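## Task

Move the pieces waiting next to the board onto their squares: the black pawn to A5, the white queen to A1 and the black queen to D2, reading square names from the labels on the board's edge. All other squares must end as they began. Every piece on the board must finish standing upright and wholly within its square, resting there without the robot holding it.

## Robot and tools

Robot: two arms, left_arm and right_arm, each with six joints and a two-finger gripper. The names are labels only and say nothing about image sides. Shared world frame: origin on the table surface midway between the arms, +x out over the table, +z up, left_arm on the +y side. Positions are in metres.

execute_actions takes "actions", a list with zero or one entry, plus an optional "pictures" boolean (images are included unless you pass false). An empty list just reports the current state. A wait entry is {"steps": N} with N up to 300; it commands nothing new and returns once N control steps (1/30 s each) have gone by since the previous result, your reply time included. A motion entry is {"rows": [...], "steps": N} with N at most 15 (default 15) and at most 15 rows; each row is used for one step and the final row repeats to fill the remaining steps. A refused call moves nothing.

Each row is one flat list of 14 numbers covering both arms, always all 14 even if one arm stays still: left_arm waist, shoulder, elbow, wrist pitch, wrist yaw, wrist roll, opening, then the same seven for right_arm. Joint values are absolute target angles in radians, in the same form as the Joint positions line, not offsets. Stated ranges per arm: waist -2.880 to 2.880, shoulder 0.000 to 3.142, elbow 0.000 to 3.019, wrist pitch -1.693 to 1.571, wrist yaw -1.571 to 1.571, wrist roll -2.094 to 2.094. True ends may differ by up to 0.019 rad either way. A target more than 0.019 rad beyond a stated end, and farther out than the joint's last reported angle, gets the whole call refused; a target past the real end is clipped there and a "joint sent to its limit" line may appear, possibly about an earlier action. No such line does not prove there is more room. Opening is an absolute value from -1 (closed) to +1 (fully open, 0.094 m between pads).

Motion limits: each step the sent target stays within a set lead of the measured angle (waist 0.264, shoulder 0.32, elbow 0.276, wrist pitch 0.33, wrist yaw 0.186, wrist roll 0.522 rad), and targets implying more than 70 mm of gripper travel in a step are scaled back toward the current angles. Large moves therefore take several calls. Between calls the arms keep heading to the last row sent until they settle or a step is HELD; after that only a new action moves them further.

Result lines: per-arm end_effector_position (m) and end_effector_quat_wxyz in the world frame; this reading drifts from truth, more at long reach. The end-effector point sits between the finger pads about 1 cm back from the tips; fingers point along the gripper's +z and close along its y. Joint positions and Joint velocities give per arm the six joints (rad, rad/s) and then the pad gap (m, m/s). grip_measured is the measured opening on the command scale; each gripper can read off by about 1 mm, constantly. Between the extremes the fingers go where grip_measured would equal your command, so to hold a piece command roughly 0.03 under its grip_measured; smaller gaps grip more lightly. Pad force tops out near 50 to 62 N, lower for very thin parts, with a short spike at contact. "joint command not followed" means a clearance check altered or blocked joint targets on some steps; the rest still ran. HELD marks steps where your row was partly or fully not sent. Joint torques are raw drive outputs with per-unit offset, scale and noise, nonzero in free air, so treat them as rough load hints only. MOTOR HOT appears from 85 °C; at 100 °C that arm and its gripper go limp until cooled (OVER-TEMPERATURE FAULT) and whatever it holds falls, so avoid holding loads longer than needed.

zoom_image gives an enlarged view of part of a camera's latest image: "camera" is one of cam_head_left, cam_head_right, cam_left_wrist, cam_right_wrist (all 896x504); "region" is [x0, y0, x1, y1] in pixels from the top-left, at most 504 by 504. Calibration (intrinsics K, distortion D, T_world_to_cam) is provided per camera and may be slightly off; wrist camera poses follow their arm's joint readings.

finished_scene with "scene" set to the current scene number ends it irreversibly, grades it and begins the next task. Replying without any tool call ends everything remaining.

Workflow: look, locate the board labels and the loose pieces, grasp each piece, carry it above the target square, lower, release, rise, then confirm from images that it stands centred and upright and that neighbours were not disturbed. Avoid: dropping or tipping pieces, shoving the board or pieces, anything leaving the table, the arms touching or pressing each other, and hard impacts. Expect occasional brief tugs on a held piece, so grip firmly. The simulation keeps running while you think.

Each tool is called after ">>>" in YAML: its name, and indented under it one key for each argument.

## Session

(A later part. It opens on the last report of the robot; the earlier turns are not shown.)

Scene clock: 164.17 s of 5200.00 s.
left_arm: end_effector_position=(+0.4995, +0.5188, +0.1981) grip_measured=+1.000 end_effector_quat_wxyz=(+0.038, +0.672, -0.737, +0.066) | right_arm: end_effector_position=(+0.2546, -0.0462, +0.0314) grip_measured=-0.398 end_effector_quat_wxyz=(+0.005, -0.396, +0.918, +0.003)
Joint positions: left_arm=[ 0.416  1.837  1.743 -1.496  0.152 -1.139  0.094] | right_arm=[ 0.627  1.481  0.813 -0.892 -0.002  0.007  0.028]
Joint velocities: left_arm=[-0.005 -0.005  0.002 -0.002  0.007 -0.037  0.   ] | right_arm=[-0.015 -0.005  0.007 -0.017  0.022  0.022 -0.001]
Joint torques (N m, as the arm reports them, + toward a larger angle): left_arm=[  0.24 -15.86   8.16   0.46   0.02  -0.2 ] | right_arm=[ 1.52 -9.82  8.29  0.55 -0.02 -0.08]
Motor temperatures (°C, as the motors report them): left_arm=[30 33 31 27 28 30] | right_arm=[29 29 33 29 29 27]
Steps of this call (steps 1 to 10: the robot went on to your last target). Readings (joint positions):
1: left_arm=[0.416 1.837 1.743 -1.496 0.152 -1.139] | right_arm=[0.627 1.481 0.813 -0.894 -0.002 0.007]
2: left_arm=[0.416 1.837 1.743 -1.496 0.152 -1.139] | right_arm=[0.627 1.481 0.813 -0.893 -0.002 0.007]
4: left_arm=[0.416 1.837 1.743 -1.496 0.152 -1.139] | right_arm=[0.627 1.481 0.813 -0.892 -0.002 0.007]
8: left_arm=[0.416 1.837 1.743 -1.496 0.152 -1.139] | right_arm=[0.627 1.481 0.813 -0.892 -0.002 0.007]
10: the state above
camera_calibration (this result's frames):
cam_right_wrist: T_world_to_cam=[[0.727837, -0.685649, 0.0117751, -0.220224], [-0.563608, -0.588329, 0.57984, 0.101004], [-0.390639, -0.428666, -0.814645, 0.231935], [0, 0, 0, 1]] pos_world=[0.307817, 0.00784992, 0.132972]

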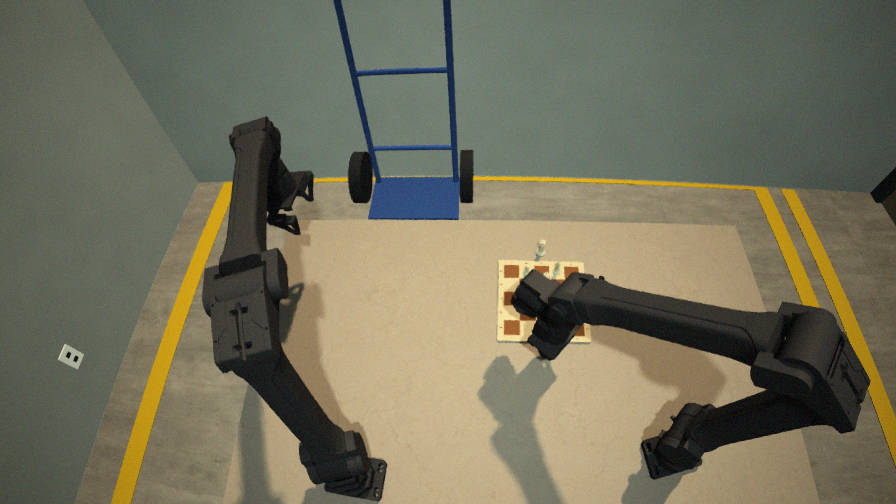

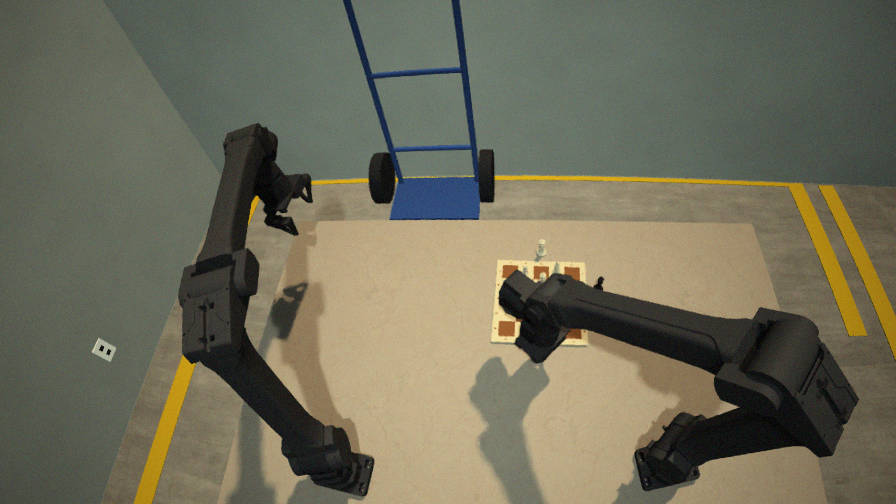

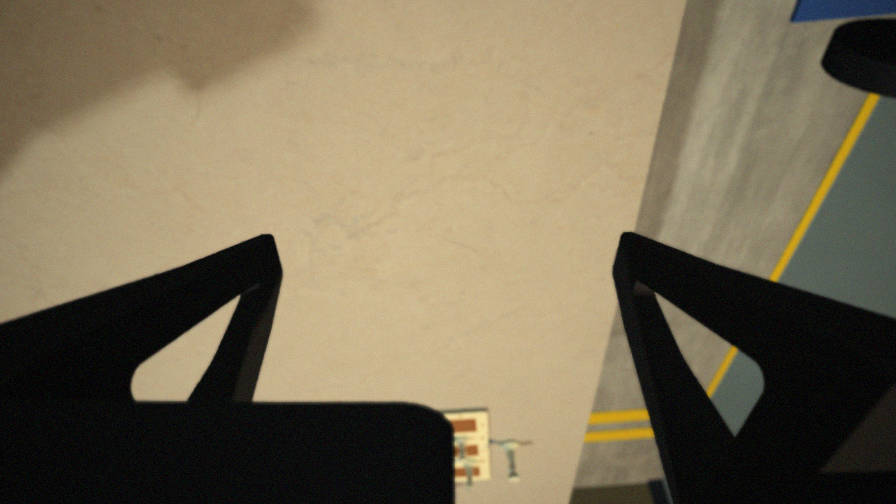

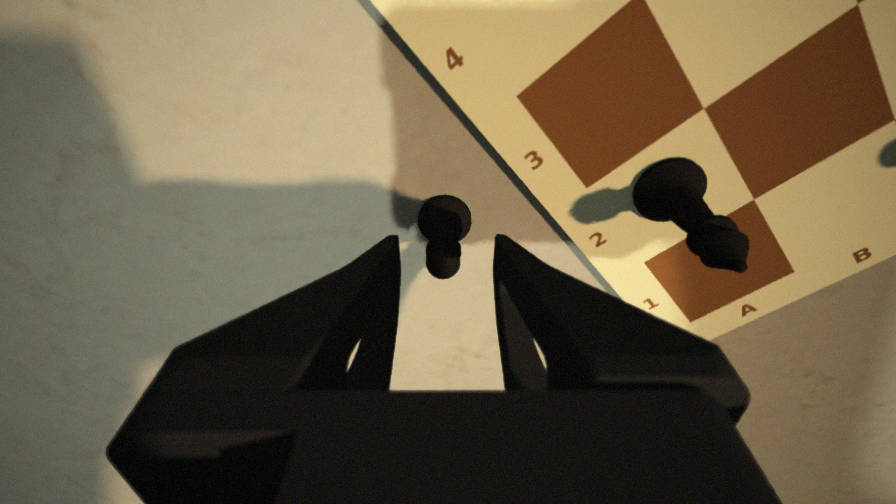

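>>> execute_actions:
  actions:
    - {"rows":[[0.416,1.837,1.743,-1.496,0.152,-1.139,1,0.638,1.491,0.815,-0.88,0,0,-0.4]],"steps":15}
  pictures: false

Scene clock: 174.70 s of 5200.00 s.
left_arm: end_effector_position=(+0.4995, +0.5188, +0.1981) grip_measured=+1.000 end_effector_quat_wxyz=(+0.038, +0.672, -0.737, +0.066) | right_arm: end_effector_position=(+0.2538, -0.0455, +0.0313) grip_measured=-0.398 end_effector_quat_wxyz=(+0.004, -0.397, +0.918, +0.003)
Joint positions: left_arm=[ 0.416  1.837  1.743 -1.496  0.152 -1.139  0.094] | right_arm=[ 0.63   1.481  0.813 -0.892 -0.002  0.007  0.028]
Joint velocities: left_arm=[ 0.005 -0.005 -0.017 -0.017 -0.022 -0.022  0.   ] | right_arm=[-0.005 -0.005  0.002 -0.002 -0.022  0.066  0.001]
Joint torques (N m, as the arm reports them, + toward a larger angle): left_arm=[ -0.78 -16.08   8.39   0.38   0.05  -0.2 ] | right_arm=[ 1.2  -9.05  7.52  0.36 -0.02 -0.11]
Motor temperatures (°C, as the motors report them): left_arm=[30 34 31 27 28 30] | right_arm=[29 29 33 29 29 27]
Steps of this call (steps 1 to 15: the robot went on to your last target; steps 16 to 90: nothing new was sent; then 7.03 s passed at rest; steps 91 to 105: all 15 steps of this action). Readings (joint positions):
91: left_arm=[0.416 1.837 1.743 -1.496 0.152 -1.139] | right_arm=[0.627 1.481 0.813 -0.892 -0.002 0.007]
92: left_arm=[0.416 1.837 1.743 -1.496 0.152 -1.139] | right_arm=[0.627 1.481 0.813 -0.892 -0.002 0.007]
94: left_arm=[0.416 1.837 1.743 -1.496 0.152 -1.139] | right_arm=[0.629 1.481 0.813 -0.892 -0.002 0.007]
98: left_arm=[0.416 1.837 1.743 -1.496 0.152 -1.139] | right_arm=[0.630 1.481 0.813 -0.892 -0.002 0.007]
105: the state above

Stiction. Push a bit more.

>>> execute_actions:
  actions:
    - {"rows":[[0.416,1.837,1.743,-1.496,0.152,-1.139,1,0.638,1.503,0.808,-0.88,0,0,-0.4]],"steps":15}
  pictures: false

Scene clock: 179.83 s of 5200.00 s.
left_arm: end_effector_position=(+0.4995, +0.5188, +0.1981) grip_measured=+1.000 end_effector_quat_wxyz=(+0.038, +0.672, -0.737, +0.066) | right_arm: end_effector_position=(+0.2498, -0.0498, +0.0232) grip_measured=-0.398 end_effector_quat_wxyz=(-0.007, -0.397, +0.918, -0.002)
Joint positions: left_arm=[ 0.416  1.837  1.743 -1.496  0.152 -1.139  0.094] | right_arm=[ 0.63   1.497  0.804 -0.891 -0.002  0.007  0.028]
Joint velocities: left_arm=[-0.024 -0.005 -0.002 -0.017 -0.007 -0.081  0.   ] | right_arm=[-0.024 -0.005 -0.027  0.002  0.022  0.051  0.001]
Joint torques (N m, as the arm reports them, + toward a larger angle): left_arm=[ -0.91 -16.36   8.32   0.44   0.05  -0.21] | right_arm=[  1.81 -10.01   7.62   0.31   0.01  -0.11]
Motor temperatures (°C, as the motors report them): left_arm=[30 34 31 27 28 30] | right_arm=[29 29 33 29 29 27]
Steps of this call (steps 1 to 15: the robot went on to your last target; steps 16 to 90: nothing new was sent; then 1.63 s passed at rest; steps 91 to 105: all 15 steps of this action). Readings (joint positions):
91: left_arm=[0.416 1.837 1.743 -1.496 0.152 -1.139] | right_arm=[0.630 1.482 0.812 -0.891 -0.002 0.007]
92: left_arm=[0.416 1.837 1.743 -1.496 0.152 -1.139] | right_arm=[0.630 1.483 0.812 -0.891 -0.002 0.007]
94: left_arm=[0.416 1.837 1.743 -1.496 0.152 -1.139] | right_arm=[0.630 1.488 0.809 -0.891 -0.002 0.007]
98: left_arm=[0.416 1.837 1.743 -1.496 0.152 -1.139] | right_arm=[0.630 1.496 0.804 -0.891 -0.002 0.007]
105: the state above

>>> execute_actions:
  actions:
    - {"rows":[[0.416,1.837,1.743,-1.496,0.152,-1.139,1,0.638,1.503,0.808,-0.867,0,0,-0.5],[0.416,1.837,1.743,-1.496,0.152,-1.139,1,0.638,1.503,0.808,-0.867,0,0,-0.55],[0.416,1.837,1.743,-1.496,0.152,-1.139,1,0.638,1.503,0.808,-0.867,0,0,-0.6],[0.416,1.837,1.743,-1.496,0.152,-1.139,1,0.638,1.503,0.808,-0.867,0,0,-0.65]],"steps":15}

Scene clock: 188.50 s of 5200.00 s.
left_arm: end_effector_position=(+0.4995, +0.5188, +0.1981) grip_measured=+1.000 end_effector_quat_wxyz=(+0.038, +0.672, -0.737, +0.066) | right_arm: end_effector_position=(+0.2518, -0.0477, +0.0232) grip_measured=-0.648 end_effector_quat_wxyz=(-0.001, -0.397, +0.918, +0.001)
Joint positions: left_arm=[ 0.416  1.837  1.743 -1.496  0.152 -1.139  0.094] | right_arm=[ 0.63   1.497  0.804 -0.879 -0.002  0.007  0.017]
Joint velocities: left_arm=[ 0.005 -0.005 -0.007 -0.007  0.066  0.037  0.   ] | right_arm=[-0.024 -0.005  0.017  0.007 -0.081 -0.022 -0.002]
Joint torques (N m, as the arm reports them, + toward a larger angle): left_arm=[ -0.82 -15.72   8.2    0.22   0.08  -0.2 ] | right_arm=[ 1.02 -9.26  7.58  0.44 -0.02 -0.16]
Motor temperatures (°C, as the motors report them): left_arm=[30 34 31 27 28 30] | right_arm=[29 29 33 29 29 27]
Steps of this call (steps 1 to 15: the robot went on to your last target; steps 16 to 90: nothing new was sent; then 5.17 s passed at rest; steps 91 to 105: all 15 steps of this action). Readings (joint positions):
91: left_arm=[0.416 1.837 1.743 -1.496 0.152 -1.139] | right_arm=[0.630 1.497 0.804 -0.888 -0.002 0.007]
92: left_arm=[0.416 1.837 1.743 -1.496 0.152 -1.139] | right_arm=[0.630 1.497 0.804 -0.885 -0.002 0.007]
94: left_arm=[0.416 1.837 1.743 -1.496 0.152 -1.139] | right_arm=[0.630 1.497 0.804 -0.880 -0.002 0.007]
98: left_arm=[0.416 1.837 1.743 -1.496 0.152 -1.139] | right_arm=[0.630 1.497 0.804 -0.879 -0.002 0.007]
105: the state above
camera_calibration (this result's frames):
cam_right_wrist: T_world_to_cam=[[0.730288, -0.683037, 0.011846, -0.219556], [-0.556585, -0.584855, 0.590048, 0.101499], [-0.396097, -0.437499, -0.807281, 0.224327], [0, 0, 0, 1]] pos_world=[0.305687, 0.00754027, 0.123807]

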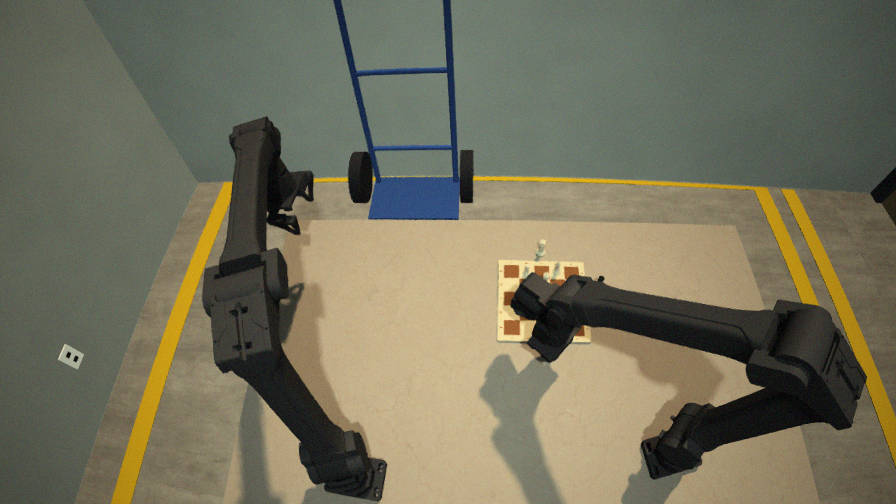

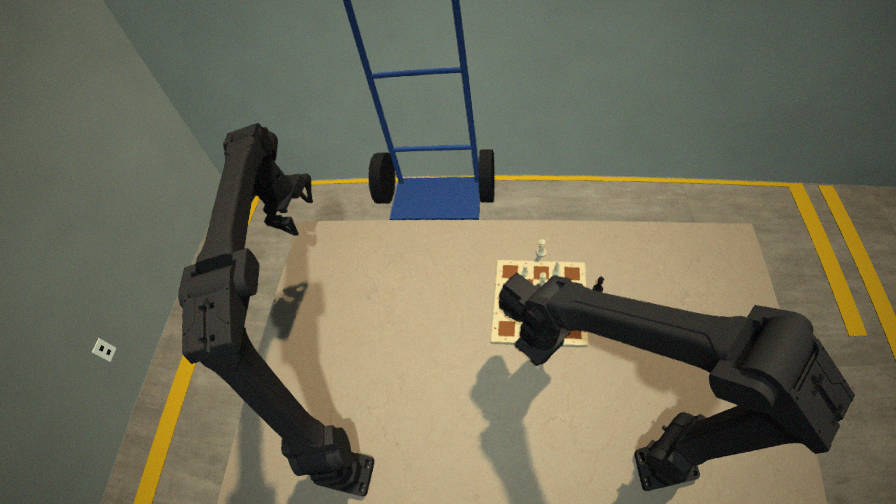

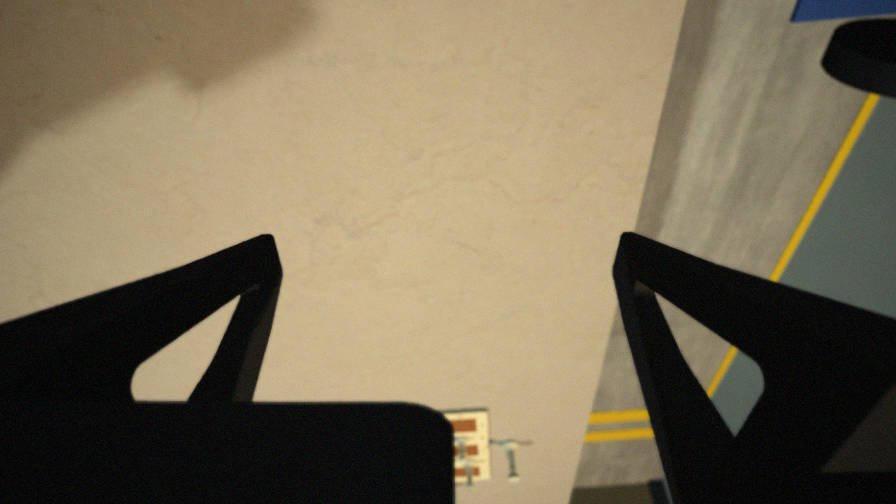

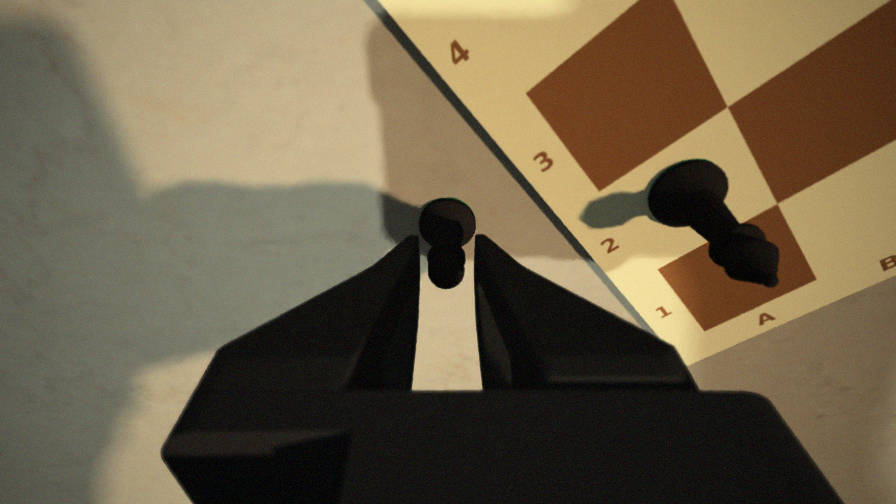

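>>> execute_actions:
  actions:
    - {"rows":[[0.416,1.837,1.743,-1.496,0.152,-1.139,1,0.638,1.503,0.808,-0.867,0,0,-0.68],[0.416,1.837,1.743,-1.496,0.152,-1.139,1,0.638,1.503,0.808,-0.867,0,0,-0.71],[0.416,1.837,1.743,-1.496,0.152,-1.139,1,0.638,1.503,0.808,-0.867,0,0,-0.73],[0.416,1.837,1.743,-1.496,0.152,-1.139,1,0.638,1.503,0.808,-0.867,0,0,-0.75],[0.416,1.837,1.743,-1.496,0.152,-1.139,1,0.638,1.503,0.808,-0.867,0,0,-0.77],[0.416,1.837,1.743,-1.496,0.152,-1.139,1,0.638,1.503,0.808,-0.867,0,0,-0.79],[0.416,1.837,1.743,-1.496,0.152,-1.139,1,0.638,1.503,0.808,-0.867,0,0,-0.81]],"steps":12}
  pictures: false

Scene clock: 199.40 s of 5200.00 s.
left_arm: end_effector_position=(+0.4995, +0.5188, +0.1981) grip_measured=+1.000 end_effector_quat_wxyz=(+0.038, +0.672, -0.737, +0.066) | right_arm: end_effector_position=(+0.2518, -0.0477, +0.0232) grip_measured=-0.801 end_effector_quat_wxyz=(-0.001, -0.397, +0.918, +0.001)
Joint positions: left_arm=[ 0.416  1.837  1.743 -1.496  0.152 -1.139  0.094] | right_arm=[ 0.63   1.497  0.804 -0.879 -0.002  0.007  0.009]
Joint velocities: left_arm=[ 0.005  0.005  0.017 -0.002  0.051 -0.051  0.   ] | right_arm=[0.005 0.005 0.002 0.007 0.022 0.007 0.001]
Joint torques (N m, as the arm reports them, + toward a larger angle): left_arm=[ -0.39 -15.53   8.18   0.43   0.07  -0.21] | right_arm=[ 1.48 -9.64  7.62  0.47 -0.03 -0.1 ]
Motor temperatures (°C, as the motors report them): left_arm=[30 34 31 27 28 30] | right_arm=[29 29 33 29 29 27]
Steps of this call (steps 1 to 15: the robot went on to your last target; steps 16 to 90: nothing new was sent; then 7.50 s passed at rest; steps 91 to 102: all 12 steps of this action). Readings (joint positions):
91: left_arm=[0.416 1.837 1.743 -1.496 0.152 -1.139] | right_arm=[0.630 1.497 0.804 -0.879 -0.002 0.007]
92: left_arm=[0.416 1.837 1.743 -1.496 0.152 -1.139] | right_arm=[0.630 1.497 0.804 -0.879 -0.002 0.007]
94: left_arm=[0.416 1.837 1.743 -1.496 0.152 -1.139] | right_arm=[0.630 1.497 0.804 -0.879 -0.002 0.007]
98: left_arm=[0.416 1.837 1.743 -1.496 0.152 -1.139] | right_arm=[0.630 1.497 0.804 -0.879 -0.002 0.007]
102: the state above

>>> execute_actions:
  actions:
    - {"rows":[[0.416,1.837,1.743,-1.496,0.152,-1.139,1,0.638,1.503,0.808,-0.867,0,0,-0.835],[0.416,1.837,1.743,-1.496,0.152,-1.139,1,0.638,1.503,0.808,-0.867,0,0,-0.835],[0.416,1.837,1.743,-1.496,0.152,-1.139,1,0.638,1.503,0.808,-0.867,0,0,-0.835],[0.416,1.837,1.743,-1.496,0.152,-1.139,1,0.638,1.49,0.825,-0.885,0,0,-0.835],[0.416,1.837,1.743,-1.496,0.152,-1.139,1,0.638,1.48,0.835,-0.90,0,0,-0.835],[0.416,1.837,1.743,-1.496,0.152,-1.139,1,0.638,1.47,0.842,-0.915,0,0,-0.835],[0.416,1.837,1.743,-1.496,0.152,-1.139,1,0.638,1.46,0.85,-0.93,0,0,-0.835],[0.416,1.837,1.743,-1.496,0.152,-1.139,1,0.638,1.45,0.857,-0.945,0,0,-0.835],[0.416,1.837,1.743,-1.496,0.152,-1.139,1,0.638,1.44,0.865,-0.96,0,0,-0.835],[0.416,1.837,1.743,-1.496,0.152,-1.139,1,0.638,1.43,0.875,-0.975,0,0,-0.835],[0.416,1.837,1.743,-1.496,0.152,-1.139,1,0.638,1.42,0.89,-0.99,0,0,-0.835],[0.416,1.837,1.743,-1.496,0.152,-1.139,1,0.638,1.42,0.905,-1.01,0,0,-0.835],[0.416,1.837,1.743,-1.496,0.152,-1.139,1,0.638,1.42,0.92,-1.03,0,0,-0.835],[0.416,1.837,1.743,-1.496,0.152,-1.139,1,0.638,1.425,0.94,-1.04,0,0,-0.835],[0.416,1.837,1.743,-1.496,0.152,-1.139,1,0.638,1.435,0.96,-1.05,0,0,-0.835]],"steps":15}
  pictures: false

>>> execute_actions:
  actions:
    - {"rows":[[0.416,1.837,1.743,-1.496,0.152,-1.139,1,0.638,1.45,0.98,-1.06,0,0,-0.835],[0.416,1.837,1.743,-1.496,0.152,-1.139,1,0.638,1.465,1.0,-1.065,0,0,-0.835],[0.416,1.837,1.743,-1.496,0.152,-1.139,1,0.638,1.48,1.02,-1.065,0,0,-0.835],[0.416,1.837,1.743,-1.496,0.152,-1.139,1,0.638,1.495,1.04,-1.065,0,0,-0.835],[0.416,1.837,1.743,-1.496,0.152,-1.139,1,0.638,1.51,1.06,-1.065,0,0,-0.835],[0.416,1.837,1.743,-1.496,0.152,-1.139,1,0.638,1.525,1.08,-1.065,0,0,-0.835],[0.416,1.837,1.743,-1.496,0.152,-1.139,1,0.638,1.54,1.10,-1.065,0,0,-0.835],[0.416,1.837,1.743,-1.496,0.152,-1.139,1,0.638,1.555,1.12,-1.065,0,0,-0.835],[0.416,1.837,1.743,-1.496,0.152,-1.139,1,0.638,1.57,1.14,-1.065,0,0,-0.835],[0.416,1.837,1.743,-1.496,0.152,-1.139,1,0.638,1.585,1.155,-1.065,0,0,-0.835],[0.416,1.837,1.743,-1.496,0.152,-1.139,1,0.638,1.60,1.165,-1.065,0,0,-0.835],[0.416,1.837,1.743,-1.496,0.152,-1.139,1,0.638,1.615,1.172,-1.065,0,0,-0.835],[0.416,1.837,1.743,-1.496,0.152,-1.139,1,0.638,1.63,1.175,-1.065,0,0,-0.835],[0.416,1.837,1.743,-1.496,0.152,-1.139,1,0.638,1.64,1.175,-1.065,0,0,-0.835],[0.416,1.837,1.743,-1.496,0.152,-1.139,1,0.638,1.648,1.175,-1.065,0,0,-0.835]],"steps":15}
  pictures: false

>>> execute_actions:
  actions:
    - {"steps":20}

Scene clock: 237.90 s of 5200.00 s.
left_arm: end_effector_position=(+0.4995, +0.5188, +0.1981) grip_measured=+1.000 end_effector_quat_wxyz=(+0.038, +0.672, -0.737, +0.066) | right_arm: end_effector_position=(+0.2508, -0.0487, +0.0603) grip_measured=-0.820 end_effector_quat_wxyz=(-0.014, -0.397, +0.918, -0.005)
Joint positions: left_arm=[ 0.416  1.837  1.743 -1.496  0.152 -1.139  0.094] | right_arm=[ 0.63   1.443  0.865 -1.022 -0.002  0.007  0.008]
Joint velocities: left_arm=[ 0.024 -0.005 -0.002 -0.002  0.022  0.051  0.   ] | right_arm=[ 0.015 -0.063  0.589 -0.393 -0.022  0.007 -0.   ]
Joint torques (N m, as the arm reports them, + toward a larger angle): left_arm=[ -0.47 -15.97   8.16   0.42   0.06  -0.2 ] | right_arm=[  0.92 -10.29  12.28  -0.01  -0.04  -0.11]
Motor temperatures (°C, as the motors report them): left_arm=[30 34 31 27 28 30] | right_arm=[29 29 33 29 29 27]
Steps of this call (steps 1 to 15: the robot went on to your last target; steps 16 to 90: nothing new was sent; then 35.00 s passed at rest; steps 91 to 105: all 15 steps of this action). Readings (joint positions):
91: left_arm=[0.416 1.837 1.743 -1.496 0.152 -1.139] | right_arm=[0.630 1.497 0.804 -0.879 -0.002 0.007]
92: left_arm=[0.416 1.837 1.743 -1.496 0.152 -1.139] | right_arm=[0.630 1.497 0.804 -0.879 -0.002 0.007]
94: left_arm=[0.416 1.837 1.743 -1.496 0.152 -1.139] | right_arm=[0.630 1.497 0.804 -0.879 -0.002 0.007]
98: left_arm=[0.416 1.837 1.743 -1.496 0.152 -1.139] | right_arm=[0.630 1.492 0.804 -0.911 -0.002 0.007]
105: the state above

Scene clock: 238.40 s of 5200.00 s.
left_arm: end_effector_position=(+0.4995, +0.5188, +0.1981) grip_measured=+1.000 end_effector_quat_wxyz=(+0.038, +0.672, -0.737, +0.066) | right_arm: end_effector_position=(+0.3187, +0.0246, +0.0812) grip_measured=-0.820 end_effector_quat_wxyz=(+0.013, -0.397, +0.918, +0.007)
Joint positions: left_arm=[ 0.416  1.837  1.743 -1.496  0.152 -1.139  0.094] | right_arm=[ 0.63   1.621  1.135 -1.056 -0.002  0.007  0.008]
Joint velocities: left_arm=[-0.005 -0.005 -0.007 -0.007 -0.066 -0.037  0.   ] | right_arm=[ 0.005  0.376  0.012  0.002 -0.022  0.125 -0.001]
Joint torques (N m, as the arm reports them, + toward a larger angle): left_arm=[ -0.55 -15.8    8.08   0.4    0.05  -0.25] | right_arm=[  1.52 -12.96  11.16  -0.12   0.01  -0.1 ]
Motor temperatures (°C, as the motors report them): left_arm=[30 34 31 27 28 30] | right_arm=[29 29 33 29 29 27]
Steps of this call (steps 1 to 15: all 15 steps of this action). Readings (joint positions):
1: left_arm=[0.416 1.837 1.743 -1.496 0.152 -1.139] | right_arm=[0.630 1.443 0.887 -1.035 -0.002 0.007]
2: left_arm=[0.416 1.837 1.743 -1.496 0.152 -1.139] | right_arm=[0.630 1.445 0.910 -1.043 -0.002 0.007]
4: left_arm=[0.416 1.837 1.743 -1.496 0.152 -1.139] | right_arm=[0.630 1.455 0.957 -1.053 -0.002 0.007]
8: left_arm=[0.416 1.837 1.743 -1.496 0.152 -1.139] | right_arm=[0.630 1.505 1.047 -1.056 -0.002 0.007]
15: the state above

Scene clock: 239.07 s of 5200.00 s.
left_arm: end_effector_position=(+0.4995, +0.5188, +0.1981) grip_measured=+1.000 end_effector_quat_wxyz=(+0.038, +0.672, -0.737, +0.066) | right_arm: end_effector_position=(+0.3169, +0.0226, +0.0648) grip_measured=-0.820 end_effector_quat_wxyz=(-0.005, -0.397, +0.918, -0.001)
Joint positions: left_arm=[ 0.416  1.837  1.743 -1.496  0.152 -1.139  0.094] | right_arm=[ 0.63   1.659  1.135 -1.057 -0.002  0.007  0.008]
Joint velocities: left_arm=[ 0.015 -0.005 -0.007  0.002 -0.051 -0.066  0.   ] | right_arm=[ 0.015  0.015 -0.002  0.012  0.037  0.007 -0.001]
Joint torques (N m, as the arm reports them, + toward a larger angle): left_arm=[ -0.71 -16.33   8.23   0.42   0.03  -0.21] | right_arm=[  2.37 -14.98  11.13  -0.27   0.02  -0.13]
Motor temperatures (°C, as the motors report them): left_arm=[30 34 31 27 28 30] | right_arm=[29 29 33 29 29 27]
Steps of this call (steps 1 to 20: the robot went on to your last target). Readings (joint positions):
1: left_arm=[0.416 1.837 1.743 -1.496 0.152 -1.139] | right_arm=[0.630 1.632 1.135 -1.056 -0.002 0.007]
2: left_arm=[0.416 1.837 1.743 -1.496 0.152 -1.139] | right_arm=[0.630 1.642 1.135 -1.057 -0.002 0.007]
4: left_arm=[0.416 1.837 1.743 -1.496 0.152 -1.139] | right_arm=[0.630 1.656 1.135 -1.057 -0.002 0.007]
8: left_arm=[0.416 1.837 1.743 -1.496 0.152 -1.139] | right_arm=[0.630 1.659 1.135 -1.057 -0.002 0.007]
20: the state above
camera_calibration (this result's frames):
cam_right_wrist: T_world_to_cam=[[0.730362, -0.682957, 0.0118932, -0.219577], [-0.552893, -0.580866, 0.597415, 0.152551], [-0.4011, -0.442905, -0.801844, 0.315815], [0, 0, 0, 1]] pos_world=[0.371388, 0.0785257, 0.16471]

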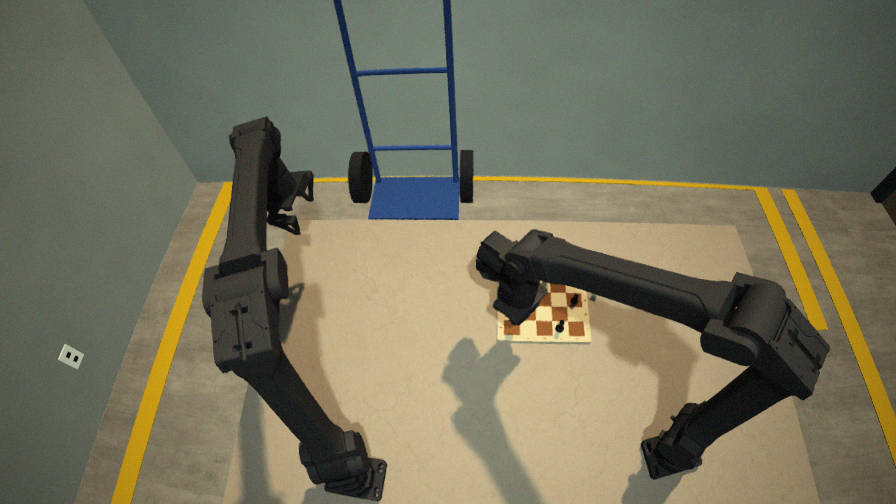

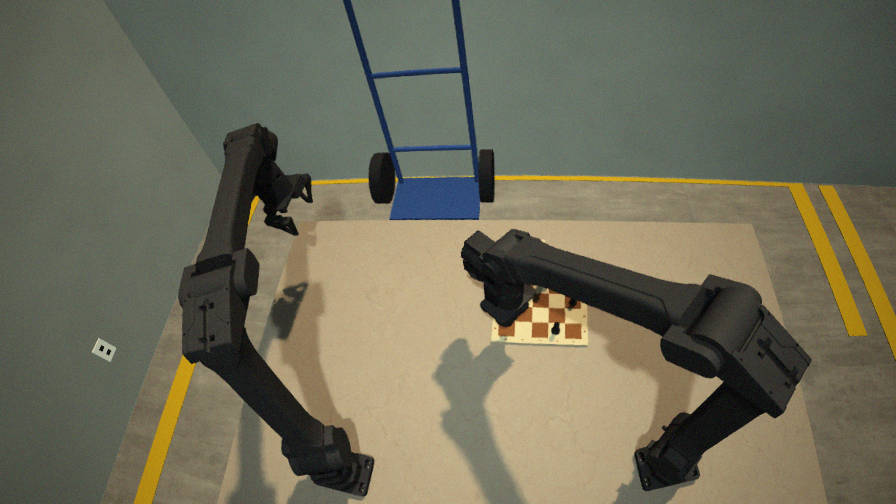

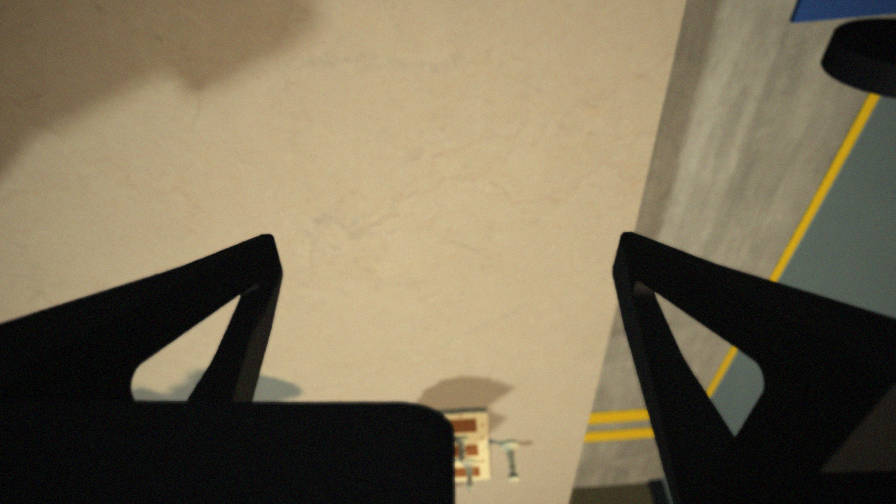

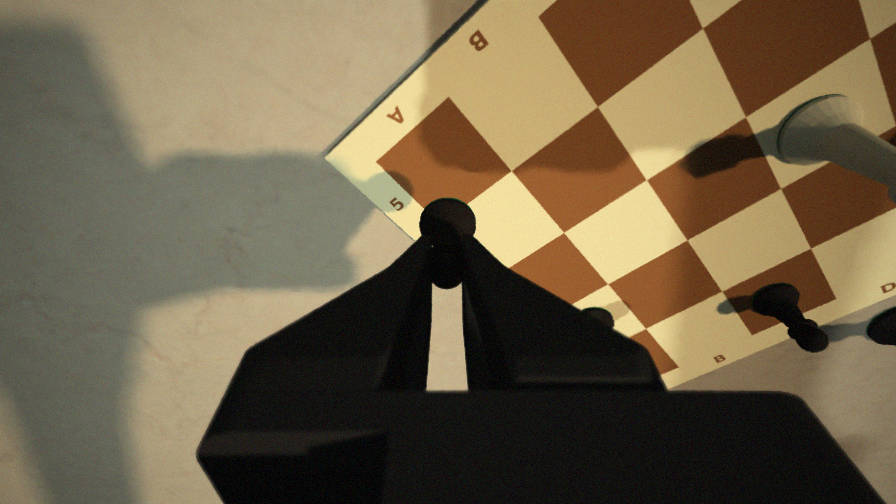

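>>> execute_actions:
  actions:
    - {"rows":[[0.416,1.837,1.743,-1.496,0.152,-1.139,1,0.638,1.662,1.14,-1.05,0,0,-0.85],[0.416,1.837,1.743,-1.496,0.152,-1.139,1,0.638,1.667,1.135,-1.04,0,0,-0.85],[0.416,1.837,1.743,-1.496,0.152,-1.139,1,0.638,1.672,1.13,-1.03,0,0,-0.85],[0.416,1.837,1.743,-1.496,0.152,-1.139,1,0.638,1.677,1.125,-1.02,0,0,-0.85],[0.416,1.837,1.743,-1.496,0.152,-1.139,1,0.638,1.682,1.12,-1.01,0,0,-0.85],[0.416,1.837,1.743,-1.496,0.152,-1.139,1,0.638,1.687,1.115,-1.0,0,0,-0.85],[0.416,1.837,1.743,-1.496,0.152,-1.139,1,0.638,1.692,1.11,-0.99,0,0,-0.85],[0.416,1.837,1.743,-1.496,0.152,-1.139,1,0.638,1.697,1.105,-0.98,0,0,-0.85],[0.416,1.837,1.743,-1.496,0.152,-1.139,1,0.638,1.697,1.105,-0.965,0,0,-0.85],[0.416,1.837,1.743,-1.496,0.152,-1.139,1,0.638,1.697,1.105,-0.951,0,0,-0.85]],"steps":15}
  pictures: false

>>> execute_actions:
  actions:
    - {"steps":12}

Scene clock: 258.57 s of 5200.00 s.
left_arm: end_effector_position=(+0.4995, +0.5188, +0.1981) grip_measured=+1.000 end_effector_quat_wxyz=(+0.038, +0.672, -0.737, +0.066) | right_arm: end_effector_position=(+0.3189, +0.0248, +0.0357) grip_measured=-0.830 end_effector_quat_wxyz=(+0.002, -0.397, +0.918, +0.002)
Joint positions: left_arm=[ 0.416  1.837  1.743 -1.496  0.152 -1.139  0.094] | right_arm=[ 0.63   1.698  1.098 -0.965 -0.002  0.007  0.008]
Joint velocities: left_arm=[-0.005 -0.015 -0.007  0.012 -0.051 -0.022  0.   ] | right_arm=[-0.034  0.024 -0.022  0.012 -0.051 -0.022  0.001]
Joint torques (N m, as the arm reports them, + toward a larger angle): left_arm=[ -0.51 -16.18   8.17   0.41   0.06  -0.21] | right_arm=[  1.42 -14.68   8.19   0.46   0.01  -0.1 ]
Motor temperatures (°C, as the motors report them): left_arm=[30 34 31 27 28 30] | right_arm=[29 30 35 29 29 27]
Steps of this call (steps 1 to 15: the robot went on to your last target; steps 16 to 90: nothing new was sent; then 16.00 s passed at rest; steps 91 to 105: all 15 steps of this action). Readings (joint positions):
91: left_arm=[0.416 1.837 1.743 -1.496 0.152 -1.139] | right_arm=[0.630 1.659 1.135 -1.057 -0.002 0.007]
92: left_arm=[0.416 1.837 1.743 -1.496 0.152 -1.139] | right_arm=[0.630 1.659 1.134 -1.056 -0.002 0.007]
94: left_arm=[0.416 1.837 1.743 -1.496 0.152 -1.139] | right_arm=[0.630 1.659 1.130 -1.045 -0.002 0.007]
98: left_arm=[0.416 1.837 1.743 -1.496 0.152 -1.139] | right_arm=[0.630 1.669 1.114 -1.009 -0.002 0.007]
105: the state above

Scene clock: 258.97 s of 5200.00 s.
left_arm: end_effector_position=(+0.4995, +0.5188, +0.1981) grip_measured=+1.000 end_effector_quat_wxyz=(+0.038, +0.672, -0.737, +0.066) | right_arm: end_effector_position=(+0.3192, +0.0252, +0.0357) grip_measured=-0.830 end_effector_quat_wxyz=(+0.003, -0.397, +0.918, +0.002)
Joint positions: left_arm=[ 0.416  1.837  1.743 -1.496  0.152 -1.139  0.094] | right_arm=[ 0.63   1.698  1.098 -0.963 -0.002  0.007  0.008]
Joint velocities: left_arm=[ 0.005  0.005 -0.012 -0.007  0.066 -0.007  0.   ] | right_arm=[-0.005 -0.005 -0.007  0.017 -0.007 -0.081 -0.002]
Joint torques (N m, as the arm reports them, + toward a larger angle): left_arm=[ -0.69 -16.25   8.2    0.27   0.01  -0.2 ] | right_arm=[  1.48 -14.04   8.3    0.5    0.03  -0.11]
Motor temperatures (°C, as the motors report them): left_arm=[30 34 31 27 28 30] | right_arm=[29 30 35 29 29 27]
Steps of this call (steps 1 to 12: the robot went on to your last target). Readings (joint positions):
1: left_arm=[0.416 1.837 1.743 -1.496 0.152 -1.139] | right_arm=[0.630 1.698 1.098 -0.964 -0.002 0.007]
2: left_arm=[0.416 1.837 1.743 -1.496 0.152 -1.139] | right_arm=[0.630 1.698 1.098 -0.964 -0.002 0.007]
4: left_arm=[0.416 1.837 1.743 -1.496 0.152 -1.139] | right_arm=[0.630 1.698 1.098 -0.963 -0.002 0.007]
8: left_arm=[0.416 1.837 1.743 -1.496 0.152 -1.139] | right_arm=[0.630 1.698 1.098 -0.963 -0.002 0.007]
12: the state above
camera_calibration (this result's frames):
cam_right_wrist: T_world_to_cam=[[0.730218, -0.683113, 0.0117997, -0.21916], [-0.560081, -0.588632, 0.582943, 0.175691], [-0.39127, -0.432284, -0.812428, 0.291526], [0, 0, 0, 1]] pos_world=[0.372501, 0.0797283, 0.137012]

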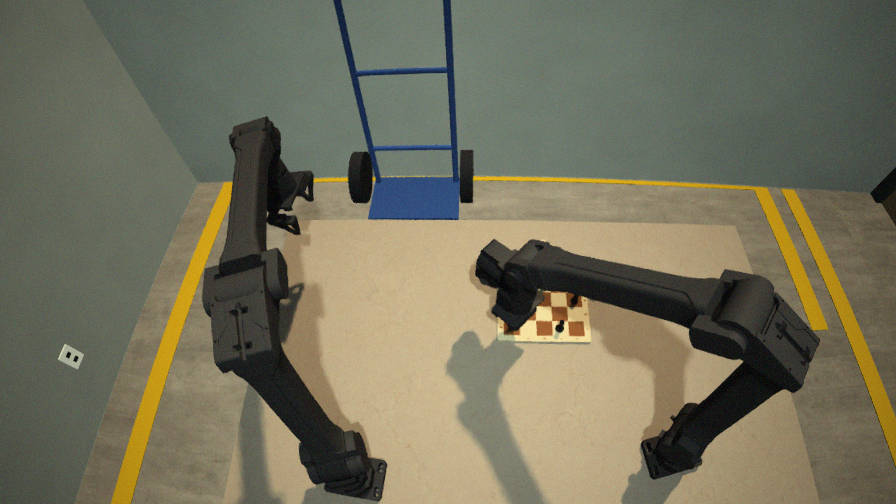

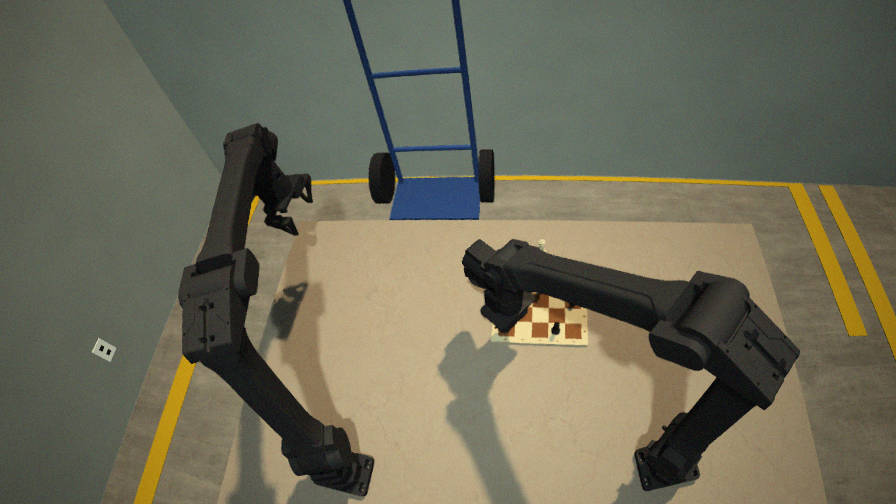

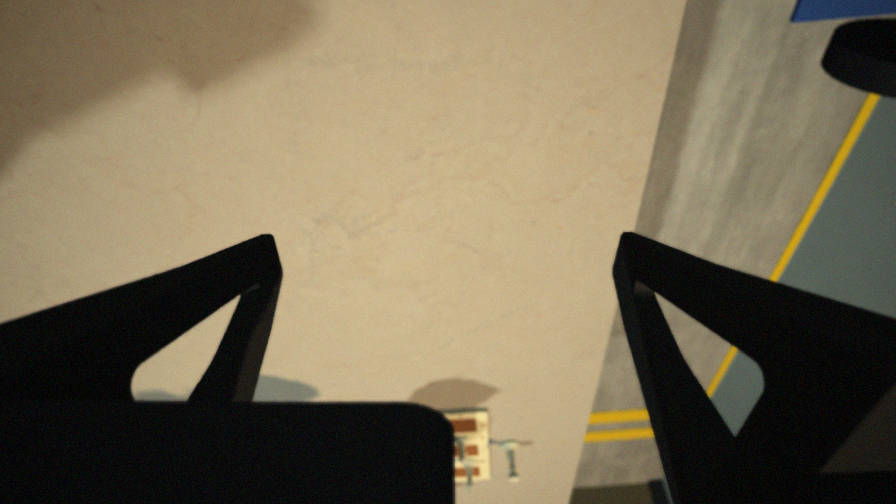

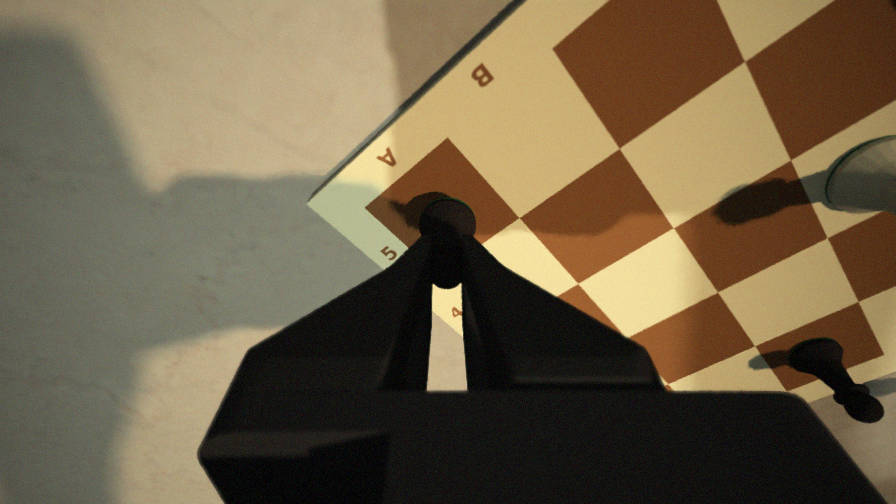

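>>> execute_actions:
  actions:
    - {"rows":[[0.416,1.837,1.743,-1.496,0.152,-1.139,1,0.638,1.718,1.105,-0.951,0,0,-0.85]],"steps":15}
  pictures: false

Scene clock: 264.67 s of 5200.00 s.
left_arm: end_effector_position=(+0.4995, +0.5188, +0.1981) grip_measured=+1.000 end_effector_quat_wxyz=(+0.038, +0.672, -0.737, +0.066) | right_arm: end_effector_position=(+0.3185, +0.0244, +0.0303) grip_measured=-0.830 end_effector_quat_wxyz=(-0.003, -0.397, +0.918, +0.000)
Joint positions: left_arm=[ 0.416  1.837  1.743 -1.496  0.152 -1.139  0.094] | right_arm=[ 0.63   1.711  1.098 -0.962 -0.002  0.007  0.008]
Joint velocities: left_arm=[ 0.005  0.005 -0.022  0.012 -0.095 -0.051  0.   ] | right_arm=[-0.015 -0.005 -0.002  0.017 -0.051  0.007  0.002]
Joint torques (N m, as the arm reports them, + toward a larger angle): left_arm=[ -0.9  -16.     8.33   0.37   0.05  -0.21] | right_arm=[  2.48 -13.93   8.1    0.25  -0.03  -0.12]
Motor temperatures (°C, as the motors report them): left_arm=[30 34 31 27 28 30] | right_arm=[29 30 34 29 29 27]
Steps of this call (steps 1 to 15: the robot went on to your last target; steps 16 to 90: nothing new was sent; then 2.20 s passed at rest; steps 91 to 105: all 15 steps of this action). Readings (joint positions):
91: left_arm=[0.416 1.837 1.743 -1.496 0.152 -1.139] | right_arm=[0.630 1.699 1.098 -0.963 -0.002 0.007]
92: left_arm=[0.416 1.837 1.743 -1.496 0.152 -1.139] | right_arm=[0.630 1.700 1.098 -0.962 -0.002 0.007]
94: left_arm=[0.416 1.837 1.743 -1.496 0.152 -1.139] | right_arm=[0.630 1.704 1.098 -0.962 -0.002 0.007]
98: left_arm=[0.416 1.837 1.743 -1.496 0.152 -1.139] | right_arm=[0.630 1.710 1.098 -0.962 -0.002 0.007]
105: the state above

>>> execute_actions:
  actions:
    - {"rows":[[0.416,1.837,1.743,-1.496,0.152,-1.139,1,0.638,1.728,1.105,-0.951,0,0,-0.85]],"steps":15}

Scene clock: 280.77 s of 5200.00 s.
left_arm: end_effector_position=(+0.4995, +0.5188, +0.1981) grip_measured=+1.000 end_effector_quat_wxyz=(+0.038, +0.672, -0.737, +0.066) | right_arm: end_effector_position=(+0.3183, +0.0242, +0.0285) grip_measured=-0.830 end_effector_quat_wxyz=(-0.004, -0.397, +0.918, -0.001)
Joint positions: left_arm=[ 0.416  1.837  1.743 -1.496  0.152 -1.139  0.094] | right_arm=[ 0.63   1.715  1.098 -0.962 -0.002  0.007  0.008]
Joint velocities: left_arm=[ 0.005 -0.015  0.007  0.007 -0.007 -0.051  0.   ] | right_arm=[-0.015 -0.005  0.012  0.002  0.007  0.022 -0.   ]
Joint torques (N m, as the arm reports them, + toward a larger angle): left_arm=[ -1.09 -15.9    8.14   0.31   0.05  -0.25] | right_arm=[  1.4  -13.36   8.29   0.38   0.    -0.15]
Motor temperatures (°C, as the motors report them): left_arm=[30 34 31 27 28 30] | right_arm=[29 30 34 29 29 27]
Steps of this call (steps 1 to 15: the robot went on to your last target; steps 16 to 90: nothing new was sent; then 12.60 s passed at rest; steps 91 to 105: all 15 steps of this action). Readings (joint positions):
91: left_arm=[0.416 1.837 1.743 -1.496 0.152 -1.139] | right_arm=[0.630 1.711 1.098 -0.962 -0.002 0.007]
92: left_arm=[0.416 1.837 1.743 -1.496 0.152 -1.139] | right_arm=[0.630 1.712 1.098 -0.962 -0.002 0.007]
94: left_arm=[0.416 1.837 1.743 -1.496 0.152 -1.139] | right_arm=[0.630 1.715 1.098 -0.962 -0.002 0.007]
98: left_arm=[0.416 1.837 1.743 -1.496 0.152 -1.139] | right_arm=[0.630 1.715 1.098 -0.962 -0.002 0.007]
105: the state above
camera_calibration (this result's frames):
cam_right_wrist: T_world_to_cam=[[0.730343, -0.682977, 0.0118815, -0.219128], [-0.55382, -0.581868, 0.595578, 0.176285], [-0.399852, -0.441556, -0.80321, 0.287533], [0, 0, 0, 1]] pos_world=[0.37264, 0.0798778, 0.128562]

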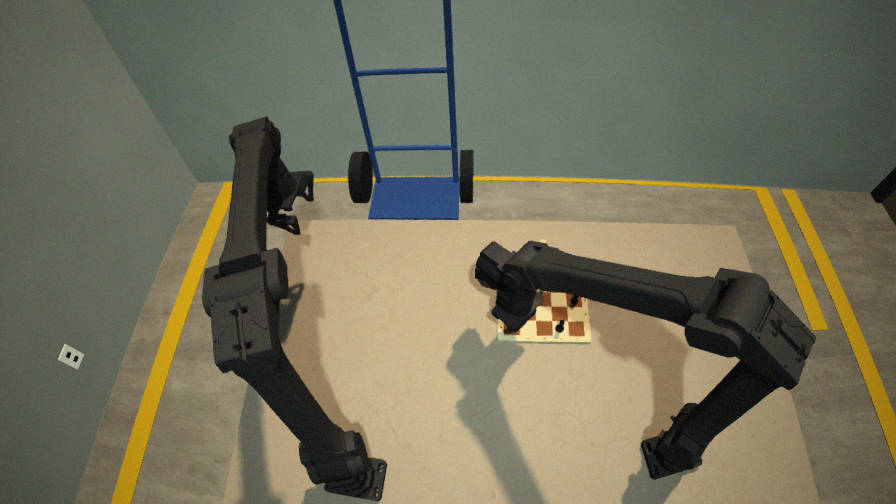

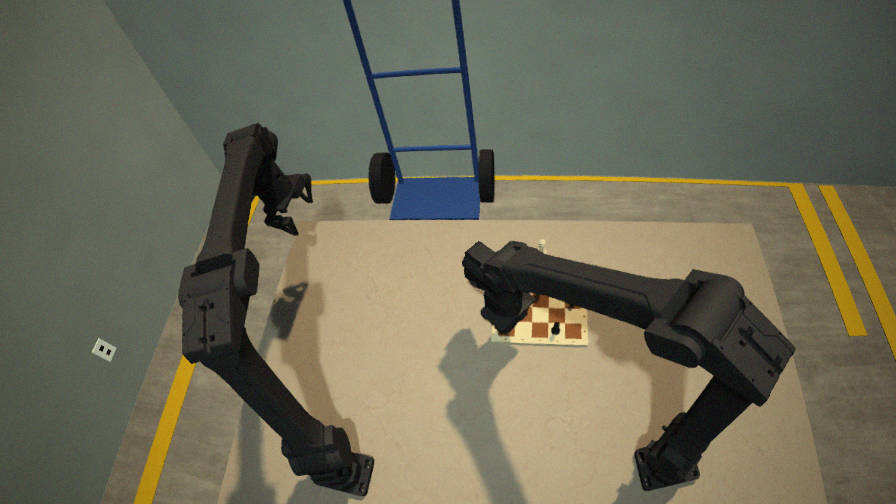

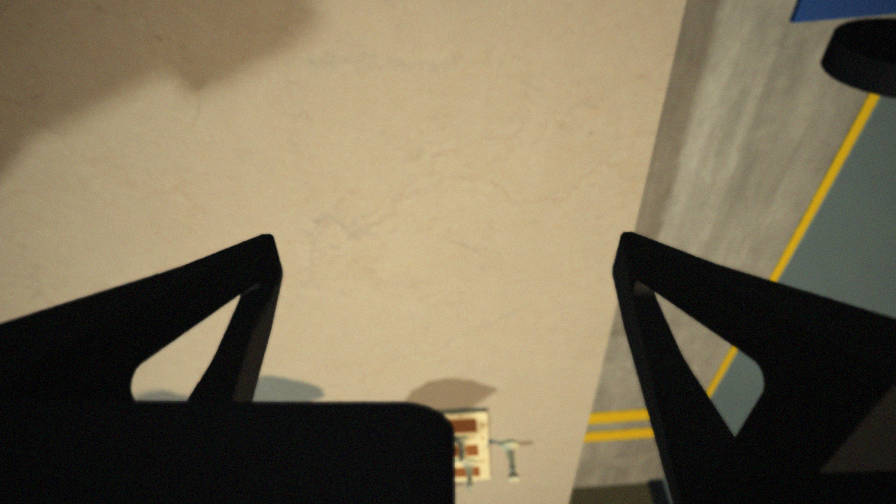

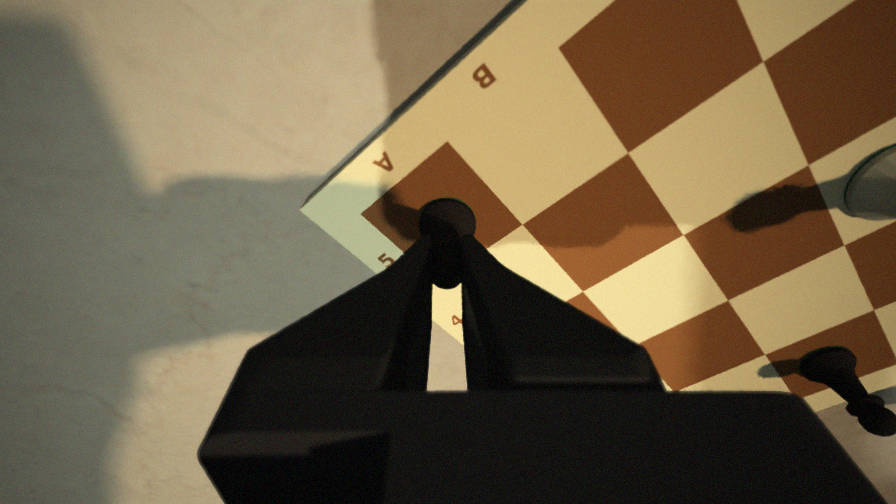

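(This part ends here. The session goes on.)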